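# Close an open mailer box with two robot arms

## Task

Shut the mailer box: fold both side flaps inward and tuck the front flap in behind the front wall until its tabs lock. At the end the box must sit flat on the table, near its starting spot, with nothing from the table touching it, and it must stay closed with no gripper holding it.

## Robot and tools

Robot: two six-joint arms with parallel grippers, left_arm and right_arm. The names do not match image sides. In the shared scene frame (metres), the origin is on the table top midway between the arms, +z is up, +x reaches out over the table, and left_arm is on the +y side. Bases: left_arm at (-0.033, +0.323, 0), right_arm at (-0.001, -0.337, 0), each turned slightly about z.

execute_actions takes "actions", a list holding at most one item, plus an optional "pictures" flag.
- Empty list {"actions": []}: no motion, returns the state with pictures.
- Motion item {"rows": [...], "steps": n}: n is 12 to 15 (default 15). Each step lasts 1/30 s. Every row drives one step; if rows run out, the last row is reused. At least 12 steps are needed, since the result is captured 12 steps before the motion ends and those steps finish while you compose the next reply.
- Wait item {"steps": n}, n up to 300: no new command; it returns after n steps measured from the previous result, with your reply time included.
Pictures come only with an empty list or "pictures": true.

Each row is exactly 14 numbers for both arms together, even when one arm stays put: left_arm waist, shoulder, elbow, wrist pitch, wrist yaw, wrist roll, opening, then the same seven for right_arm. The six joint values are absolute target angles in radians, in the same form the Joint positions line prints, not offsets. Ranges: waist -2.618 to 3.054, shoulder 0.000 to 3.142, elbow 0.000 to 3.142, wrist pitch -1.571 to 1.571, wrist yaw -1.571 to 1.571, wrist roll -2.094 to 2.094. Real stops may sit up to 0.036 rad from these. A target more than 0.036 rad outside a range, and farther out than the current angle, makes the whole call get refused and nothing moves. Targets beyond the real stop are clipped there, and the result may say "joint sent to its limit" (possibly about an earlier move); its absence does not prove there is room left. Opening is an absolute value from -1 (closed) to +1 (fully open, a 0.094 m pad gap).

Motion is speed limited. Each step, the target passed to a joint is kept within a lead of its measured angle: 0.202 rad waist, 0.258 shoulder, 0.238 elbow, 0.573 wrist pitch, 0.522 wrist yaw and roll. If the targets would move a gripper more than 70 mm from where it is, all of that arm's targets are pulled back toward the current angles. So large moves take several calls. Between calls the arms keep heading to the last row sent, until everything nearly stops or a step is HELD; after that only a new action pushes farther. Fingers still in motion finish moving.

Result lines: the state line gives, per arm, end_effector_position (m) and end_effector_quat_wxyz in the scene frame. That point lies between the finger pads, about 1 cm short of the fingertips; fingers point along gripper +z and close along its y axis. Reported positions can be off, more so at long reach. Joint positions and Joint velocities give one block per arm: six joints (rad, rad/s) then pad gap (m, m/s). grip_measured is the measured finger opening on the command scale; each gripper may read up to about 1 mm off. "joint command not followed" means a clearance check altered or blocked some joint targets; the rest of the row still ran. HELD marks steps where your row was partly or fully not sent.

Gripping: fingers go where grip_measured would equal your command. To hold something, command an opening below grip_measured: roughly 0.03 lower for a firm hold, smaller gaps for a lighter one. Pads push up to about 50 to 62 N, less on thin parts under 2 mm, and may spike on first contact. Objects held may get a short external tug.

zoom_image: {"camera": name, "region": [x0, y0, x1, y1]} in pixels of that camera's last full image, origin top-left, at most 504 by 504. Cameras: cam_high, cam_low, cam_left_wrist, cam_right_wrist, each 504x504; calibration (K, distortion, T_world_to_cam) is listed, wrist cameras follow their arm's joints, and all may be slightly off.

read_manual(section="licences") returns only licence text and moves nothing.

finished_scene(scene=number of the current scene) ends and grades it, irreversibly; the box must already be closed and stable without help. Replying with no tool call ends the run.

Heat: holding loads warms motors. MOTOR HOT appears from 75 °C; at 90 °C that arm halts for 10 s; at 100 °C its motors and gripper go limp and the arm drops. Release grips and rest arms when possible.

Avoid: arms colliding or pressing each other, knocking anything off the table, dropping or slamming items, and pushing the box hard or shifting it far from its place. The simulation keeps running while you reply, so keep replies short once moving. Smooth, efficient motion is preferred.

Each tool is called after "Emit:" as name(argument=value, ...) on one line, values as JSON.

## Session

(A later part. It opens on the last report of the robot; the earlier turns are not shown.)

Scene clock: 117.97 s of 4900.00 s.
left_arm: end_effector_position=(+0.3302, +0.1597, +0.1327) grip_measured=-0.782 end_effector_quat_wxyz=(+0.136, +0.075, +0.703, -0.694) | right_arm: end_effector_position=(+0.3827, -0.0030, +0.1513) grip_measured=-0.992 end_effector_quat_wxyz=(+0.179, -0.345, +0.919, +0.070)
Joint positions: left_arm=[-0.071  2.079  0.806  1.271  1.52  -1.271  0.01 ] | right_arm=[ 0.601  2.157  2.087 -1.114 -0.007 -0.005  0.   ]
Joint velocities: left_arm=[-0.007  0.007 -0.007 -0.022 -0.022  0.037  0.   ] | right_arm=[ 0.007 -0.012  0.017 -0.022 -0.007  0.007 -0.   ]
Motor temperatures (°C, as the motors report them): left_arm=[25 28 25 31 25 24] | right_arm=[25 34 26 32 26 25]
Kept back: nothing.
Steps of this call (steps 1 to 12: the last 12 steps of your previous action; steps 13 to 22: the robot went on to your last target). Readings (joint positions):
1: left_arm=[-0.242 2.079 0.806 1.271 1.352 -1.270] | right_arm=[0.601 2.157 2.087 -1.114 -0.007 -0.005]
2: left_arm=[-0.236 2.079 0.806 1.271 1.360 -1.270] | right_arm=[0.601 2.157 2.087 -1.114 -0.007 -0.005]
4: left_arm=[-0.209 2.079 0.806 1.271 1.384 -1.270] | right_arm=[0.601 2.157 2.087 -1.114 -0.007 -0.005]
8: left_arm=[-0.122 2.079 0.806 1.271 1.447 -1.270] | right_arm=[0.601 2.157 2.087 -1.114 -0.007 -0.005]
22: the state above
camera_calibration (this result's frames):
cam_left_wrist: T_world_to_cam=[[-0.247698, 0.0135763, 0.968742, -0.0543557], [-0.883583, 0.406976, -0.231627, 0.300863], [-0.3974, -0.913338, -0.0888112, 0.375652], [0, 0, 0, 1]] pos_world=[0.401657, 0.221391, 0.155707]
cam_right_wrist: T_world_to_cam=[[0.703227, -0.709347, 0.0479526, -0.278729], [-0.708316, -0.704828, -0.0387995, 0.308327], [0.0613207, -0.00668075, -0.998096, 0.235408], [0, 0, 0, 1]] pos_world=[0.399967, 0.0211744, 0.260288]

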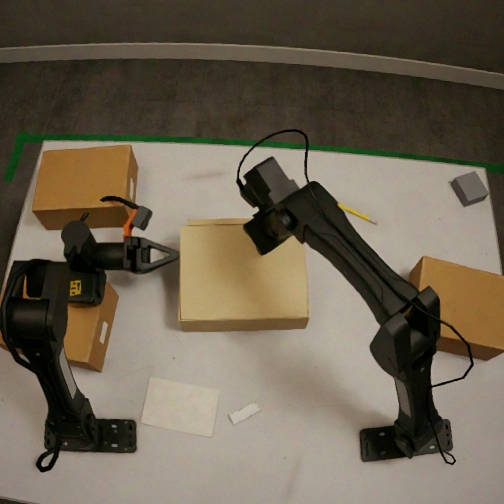

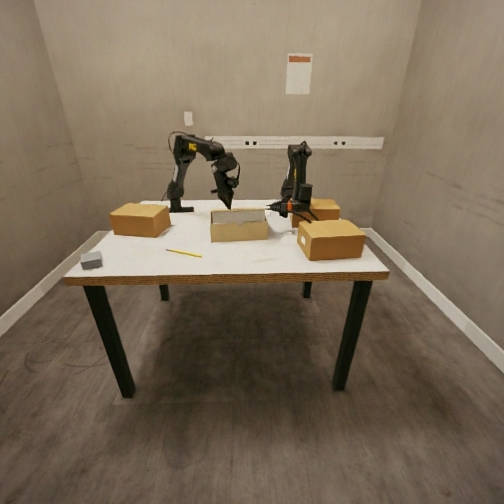

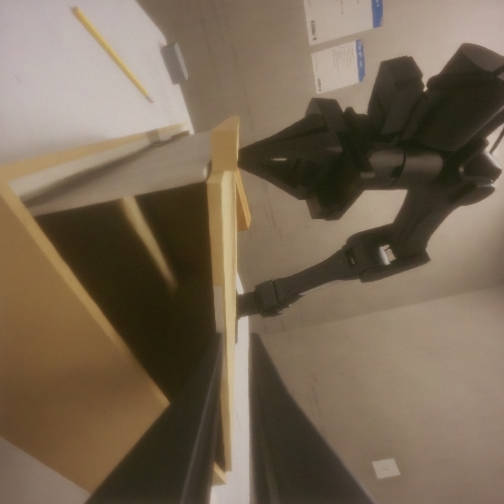

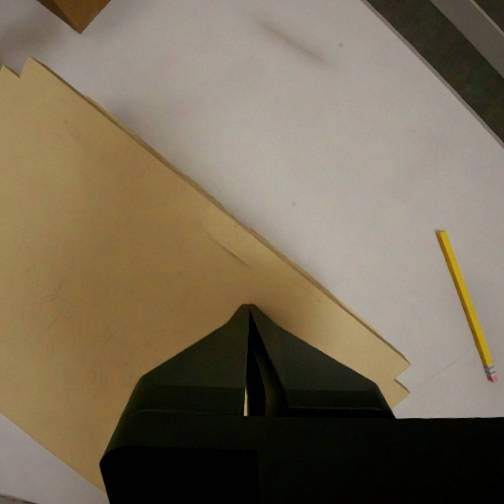

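Emit:
execute_actions(actions=[{"rows":[[-0.05,2.08,0.818,1.28,1.53,-1.27,-0.78,0.6,2.15,2.11,-1.12,0,0,-1],[-0.05,2.08,0.818,1.28,1.53,-1.27,-0.78,0.6,2.16,2.11,-1.12,0,0,-1],[-0.05,2.08,0.818,1.28,1.53,-1.27,-0.78,0.6,2.17,2.11,-1.12,0,0,-1],[-0.05,2.08,0.818,1.28,1.53,-1.27,-0.78,0.6,2.18,2.11,-1.12,0,0,-1],[-0.05,2.08,0.818,1.28,1.53,-1.27,-0.78,0.6,2.19,2.11,-1.12,0,0,-1],[-0.05,2.08,0.818,1.28,1.53,-1.27,-0.78,0.6,2.20,2.11,-1.12,0,0,-1],[-0.05,2.08,0.818,1.28,1.53,-1.27,-0.78,0.6,2.21,2.11,-1.12,0,0,-1],[-0.05,2.06,0.818,1.28,1.53,-1.27,-0.78,0.6,2.22,2.11,-1.12,0,0,-1],[-0.05,2.04,0.818,1.26,1.53,-1.27,-0.78,0.6,2.23,2.11,-1.12,0,0,-1],[-0.05,2.02,0.818,1.24,1.53,-1.27,-0.78,0.6,2.24,2.11,-1.12,0,0,-1],[-0.05,2.0,0.818,1.22,1.53,-1.27,-0.78,0.6,2.25,2.11,-1.12,0,0,-1],[-0.05,1.98,0.818,1.2,1.53,-1.27,-0.78,0.6,2.26,2.11,-1.12,0,0,-1],[-0.05,1.98,0.818,1.2,1.53,-1.27,-0.78,0.6,2.27,2.11,-1.12,0,0,-1],[-0.05,1.98,0.818,1.2,1.53,-1.27,-0.78,0.6,2.28,2.11,-1.12,0,0,-1]],"steps":15}])

Emit:
execute_actions(actions=[{"steps":30}], pictures=true)

Emit:
execute_actions(actions=[{"rows":[[-0.05,1.98,0.818,1.2,1.53,-1.27,-0.78,0.6,2.25,2.11,-1.12,0,0,-1],[-0.05,1.98,0.818,1.2,1.53,-1.27,-0.78,0.6,2.23,2.11,-1.12,0,0,-1],[-0.05,1.98,0.818,1.2,1.53,-1.27,-0.78,0.6,2.21,2.11,-1.12,0,0,-1],[-0.05,1.98,0.818,1.2,1.53,-1.27,-0.78,0.6,2.19,2.11,-1.12,0,0,-1],[-0.05,1.98,0.818,1.2,1.53,-1.27,-0.78,0.6,2.17,2.11,-1.12,0,0,-1],[-0.05,1.98,0.818,1.2,1.53,-1.27,-0.78,0.6,2.15,2.11,-1.12,0,0,-1]],"steps":15}])

Emit:
execute_actions(actions=[{"steps":40}], pictures=true)

Emit:
zoom_image(camera="cam_low", region=[180,165,320,255])

Scene clock: 121.00 s of 4900.00 s.
left_arm: end_effector_position=(+0.3296, +0.1596, +0.1327) grip_measured=-0.782 end_effector_quat_wxyz=(+0.135, +0.076, +0.703, -0.694) | right_arm: end_effector_position=(+0.3827, -0.0030, +0.1508) grip_measured=-0.992 end_effector_quat_wxyz=(+0.179, -0.345, +0.919, +0.070)
Joint positions: left_arm=[-0.071  2.079  0.806  1.271  1.523 -1.271  0.01 ] | right_arm=[ 0.601  2.158  2.087 -1.114 -0.007 -0.005  0.   ]
Joint velocities: left_arm=[-0.002  0.007  0.007  0.007  0.051  0.022  0.001] | right_arm=[ 0.002  0.012  0.007  0.007  0.022 -0.066 -0.001]
Motor temperatures (°C, as the motors report them): left_arm=[25 28 25 31 25 24] | right_arm=[25 34 26 32 26 25]
Steps of this call (steps 1 to 30: the robot went on to your last target; steps 31 to 88: nothing new was sent; steps 89 to 91: the first 3 steps of this action). Readings (joint positions):
89: left_arm=[-0.071 2.079 0.806 1.271 1.523 -1.271] | right_arm=[0.601 2.157 2.087 -1.114 -0.007 -0.005]
90: left_arm=[-0.071 2.079 0.806 1.271 1.523 -1.271] | right_arm=[0.601 2.157 2.087 -1.114 -0.007 -0.005]
91: the state above

Scene clock: 122.00 s of 4900.00 s.
left_arm: end_effector_position=(+0.3294, +0.1635, +0.1540) grip_measured=-0.782 end_effector_quat_wxyz=(+0.144, +0.078, +0.703, -0.693) | right_arm: end_effector_position=(+0.3855, -0.0006, +0.1066) grip_measured=-0.992 end_effector_quat_wxyz=(+0.139, -0.347, +0.926, +0.055)
Joint positions: left_arm=[-0.06   2.001  0.806  1.209  1.524 -1.271  0.01 ] | right_arm=[ 0.601  2.258  2.103 -1.116 -0.007 -0.005  0.   ]
Joint velocities: left_arm=[-0.017 -0.012  0.002  0.007 -0.022 -0.11  -0.001] | right_arm=[-0.002 -0.007 -0.007 -0.007  0.051 -0.007  0.   ]
Motor temperatures (°C, as the motors report them): left_arm=[25 28 25 31 25 24] | right_arm=[25 34 26 31 26 25]
Kept back: nothing.
Steps of this call (steps 1 to 12: the last 12 steps of your previous action; steps 13 to 30: the robot went on to your last target). Readings (joint positions):
1: left_arm=[-0.071 2.079 0.806 1.271 1.523 -1.271] | right_arm=[0.601 2.160 2.087 -1.114 -0.007 -0.005]
2: left_arm=[-0.071 2.079 0.806 1.271 1.523 -1.271] | right_arm=[0.601 2.164 2.087 -1.114 -0.007 -0.005]
4: left_arm=[-0.071 2.079 0.806 1.271 1.523 -1.271] | right_arm=[0.601 2.178 2.087 -1.114 -0.007 -0.005]
8: left_arm=[-0.068 2.061 0.806 1.257 1.524 -1.271] | right_arm=[0.601 2.226 2.087 -1.114 -0.007 -0.005]
30: the state above
camera_calibration (this result's frames):
cam_left_wrist: T_world_to_cam=[[-0.262521, 0.0111706, 0.964862, -0.0693789], [-0.882726, 0.401073, -0.244817, 0.306183], [-0.389715, -0.915978, -0.0954295, 0.379658], [0, 0, 0, 1]] pos_world=[0.40002, 0.225732, 0.17813]
cam_right_wrist: T_world_to_cam=[[0.706219, -0.706768, 0.0416454, -0.277318], [-0.707974, -0.704532, 0.0490666, 0.300741], [-0.00533814, -0.0641356, -0.997927, 0.21624], [0, 0, 0, 1]] pos_world=[0.409918, 0.029751, 0.212584]

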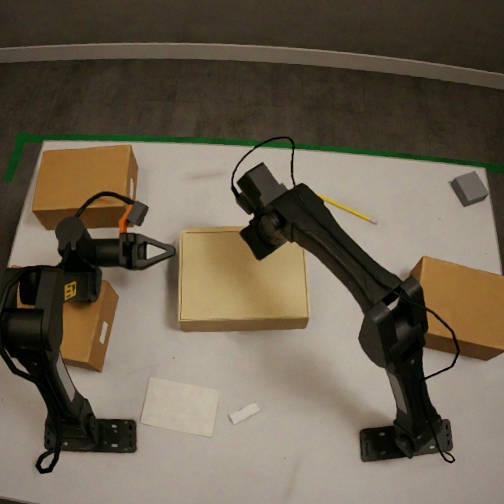

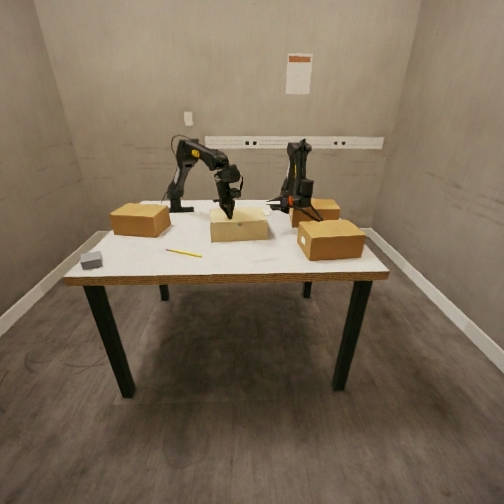

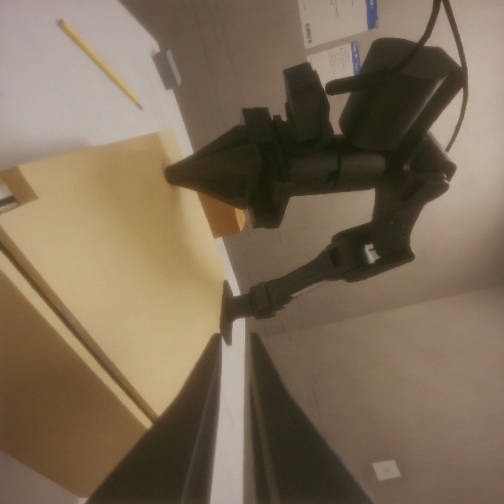

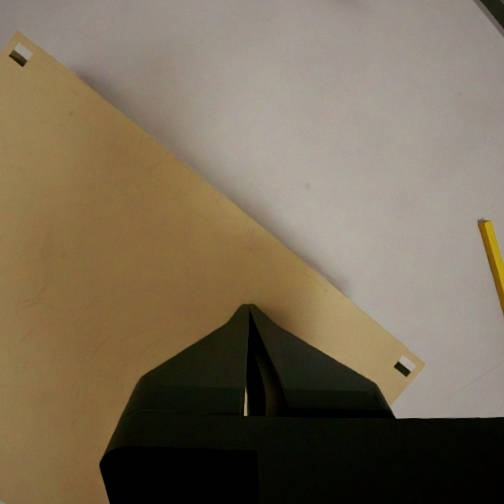

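Scene clock: 122.10 s of 4900.00 s.
left_arm: end_effector_position=(+0.3294, +0.1635, +0.1540) grip_measured=-0.782 end_effector_quat_wxyz=(+0.144, +0.077, +0.703, -0.693) | right_arm: end_effector_position=(+0.3855, -0.0006, +0.1088) grip_measured=-0.992 end_effector_quat_wxyz=(+0.141, -0.347, +0.925, +0.056)
Joint positions: left_arm=[-0.06   2.001  0.806  1.208  1.524 -1.271  0.01 ] | right_arm=[ 0.601  2.253  2.103 -1.116 -0.007 -0.005  0.   ]
Joint velocities: left_arm=[-0.007 -0.002  0.012  0.022 -0.037 -0.022 -0.001] | right_arm=[-0.002 -0.046 -0.007 -0.007 -0.007 -0.037 -0.   ]
Motor temperatures (°C, as the motors report them): left_arm=[25 28 25 31 25 24] | right_arm=[25 34 26 31 26 25]
Steps of this call (steps 1 to 3: the first 3 steps of this action). Readings (joint positions):
1: left_arm=[-0.060 2.001 0.806 1.209 1.524 -1.271] | right_arm=[0.601 2.257 2.103 -1.116 -0.007 -0.005]
2: left_arm=[-0.060 2.001 0.806 1.208 1.524 -1.271] | right_arm=[0.601 2.256 2.103 -1.116 -0.007 -0.005]
3: the state above

Scene clock: 123.43 s of 4900.00 s.
left_arm: end_effector_position=(+0.3294, +0.1635, +0.1539) grip_measured=-0.782 end_effector_quat_wxyz=(+0.143, +0.077, +0.703, -0.693) | right_arm: end_effector_position=(+0.3843, -0.0016, +0.1539) grip_measured=-0.992 end_effector_quat_wxyz=(+0.183, -0.345, +0.918, +0.071)
Joint positions: left_arm=[-0.06   2.001  0.806  1.208  1.524 -1.271  0.01 ] | right_arm=[ 0.601  2.162  2.103 -1.118 -0.007 -0.005  0.   ]
Joint velocities: left_arm=[-0.012 -0.012 -0.002  0.022 -0.007 -0.066  0.001] | right_arm=[ 0.007  0.007 -0.007 -0.11   0.007  0.022  0.001]
Motor temperatures (°C, as the motors report them): left_arm=[25 28 25 30 25 24] | right_arm=[25 34 26 31 26 25]
Kept back: nothing.
Steps of this call (steps 1 to 12: the last 12 steps of your previous action; steps 13 to 30: the robot went on to your last target; steps 31 to 40: nothing new was sent). Readings (joint positions):
1: left_arm=[-0.060 2.001 0.806 1.208 1.524 -1.271] | right_arm=[0.601 2.250 2.103 -1.117 -0.007 -0.005]
2: left_arm=[-0.060 2.001 0.806 1.208 1.524 -1.271] | right_arm=[0.601 2.244 2.103 -1.117 -0.007 -0.005]
4: left_arm=[-0.060 2.001 0.806 1.208 1.524 -1.271] | right_arm=[0.601 2.223 2.103 -1.117 -0.007 -0.005]
8: left_arm=[-0.060 2.001 0.806 1.208 1.524 -1.271] | right_arm=[0.601 2.173 2.103 -1.117 -0.007 -0.005]
40: the state above
All arms were judged still, so your last target was given up. Only a new action makes them travel on or press farther. Fingers that are still opening or closing keep moving.
camera_calibration (this result's frames):
cam_left_wrist: T_world_to_cam=[[-0.261786, 0.011206, 0.965061, -0.0695994], [-0.882912, 0.401064, -0.244159, 0.30613], [-0.389787, -0.915981, -0.0950989, 0.379626], [0, 0, 0, 1]] pos_world=[0.400039, 0.225733, 0.178014]
cam_right_wrist: T_world_to_cam=[[0.702976, -0.709563, 0.048429, -0.278983], [-0.708097, -0.704639, -0.0456424, 0.311585], [0.0665111, -0.00220695, -0.997783, 0.23585], [0, 0, 0, 1]] pos_world=[0.401064, 0.0221196, 0.263059]

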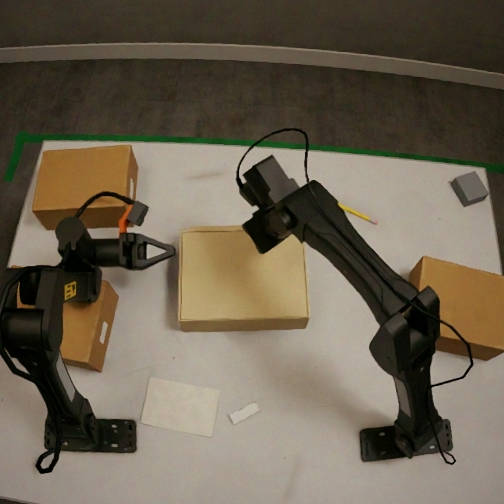

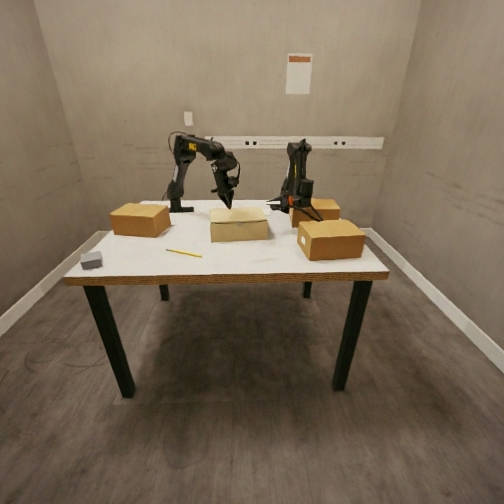

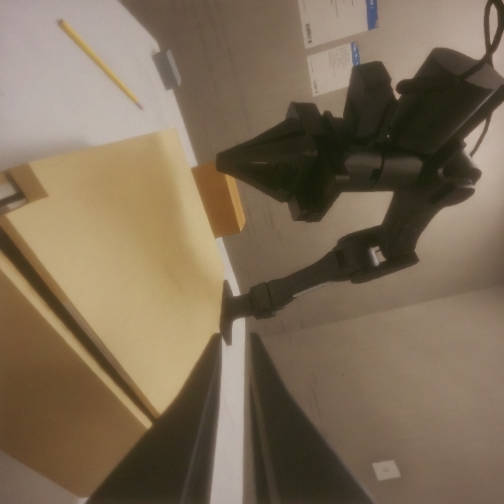

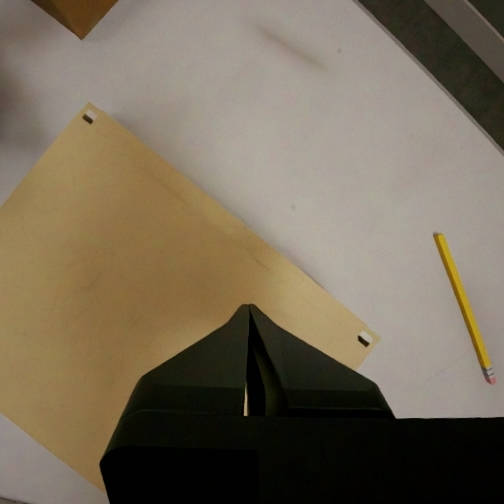

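Region (180, 165, 320, 255) of cam_low's 504x504 image, scaled by 3.600, with more detail than that image has; it fills the top 324 rows of this view, and the rest is white.

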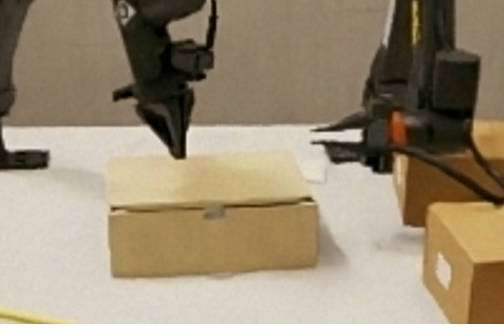

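Caught; a short check that it holds.

Emit:
execute_actions(actions=[{"steps":90}], pictures=true)

Scene clock: 126.43 s of 4900.00 s.
left_arm: end_effector_position=(+0.3294, +0.1635, +0.1539) grip_measured=-0.782 end_effector_quat_wxyz=(+0.143, +0.077, +0.703, -0.693) | right_arm: end_effector_position=(+0.3843, -0.0016, +0.1539) grip_measured=-0.992 end_effector_quat_wxyz=(+0.183, -0.345, +0.918, +0.071)
Joint positions: left_arm=[-0.06   2.001  0.806  1.208  1.524 -1.271  0.01 ] | right_arm=[ 0.601  2.162  2.103 -1.118 -0.007 -0.005  0.   ]
Joint velocities: left_arm=[-0.007  0.012 -0.007  0.007  0.007 -0.066  0.001] | right_arm=[-0.002 -0.017  0.002 -0.037  0.022  0.037 -0.001]
Motor temperatures (°C, as the motors report them): left_arm=[25 29 25 30 25 24] | right_arm=[25 34 26 31 26 25]
Kept back: nothing.
Steps of this call (steps 1 to 90: nothing new was sent). Readings (joint positions):
1: left_arm=[-0.060 2.001 0.806 1.208 1.524 -1.271] | right_arm=[0.601 2.162 2.103 -1.118 -0.007 -0.005]
2: left_arm=[-0.060 2.001 0.806 1.208 1.524 -1.271] | right_arm=[0.601 2.162 2.103 -1.118 -0.007 -0.005]
4: left_arm=[-0.060 2.001 0.806 1.208 1.524 -1.271] | right_arm=[0.601 2.162 2.103 -1.118 -0.007 -0.005]
8: left_arm=[-0.060 2.001 0.806 1.208 1.524 -1.271] | right_arm=[0.601 2.162 2.103 -1.118 -0.007 -0.005]
90: the state above
camera_calibration (this result's frames):
cam_left_wrist: T_world_to_cam=[[-0.261786, 0.011206, 0.965061, -0.0695994], [-0.882912, 0.401064, -0.244159, 0.30613], [-0.389787, -0.915981, -0.0950989, 0.379626], [0, 0, 0, 1]] pos_world=[0.400039, 0.225733, 0.178014]
cam_right_wrist: T_world_to_cam=[[0.702976, -0.709563, 0.048429, -0.278983], [-0.708097, -0.704639, -0.0456424, 0.311585], [0.0665111, -0.00220695, -0.997783, 0.23585], [0, 0, 0, 1]] pos_world=[0.401064, 0.0221196, 0.263059]

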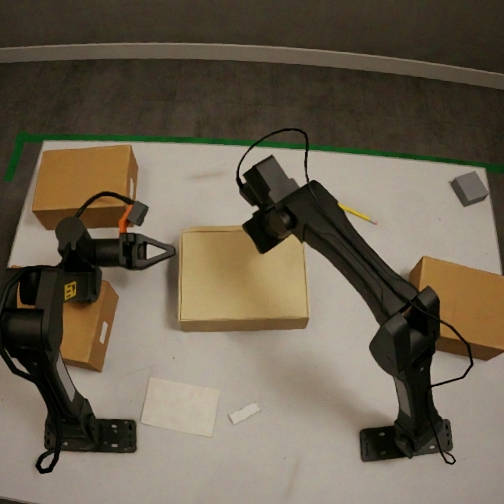

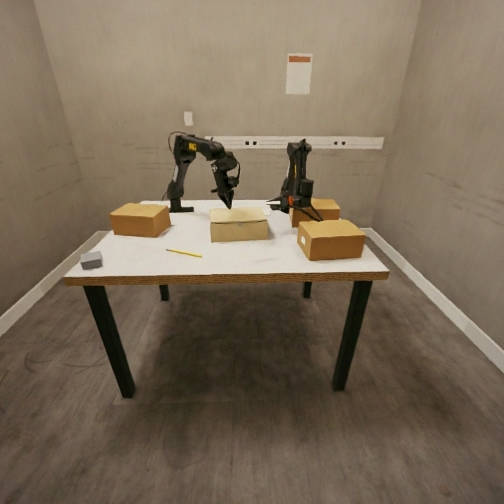

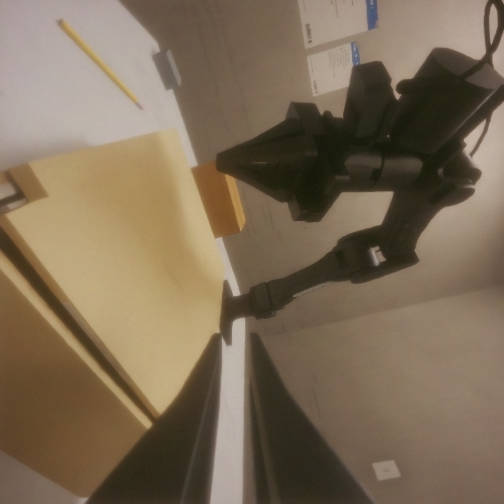

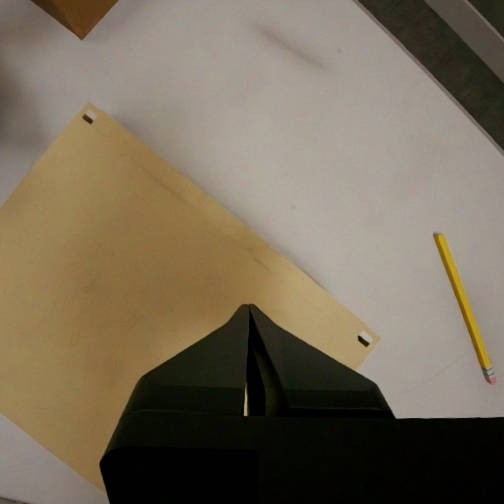

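Emit:
finished_scene(scene=2)

The scene is finished: the task was done.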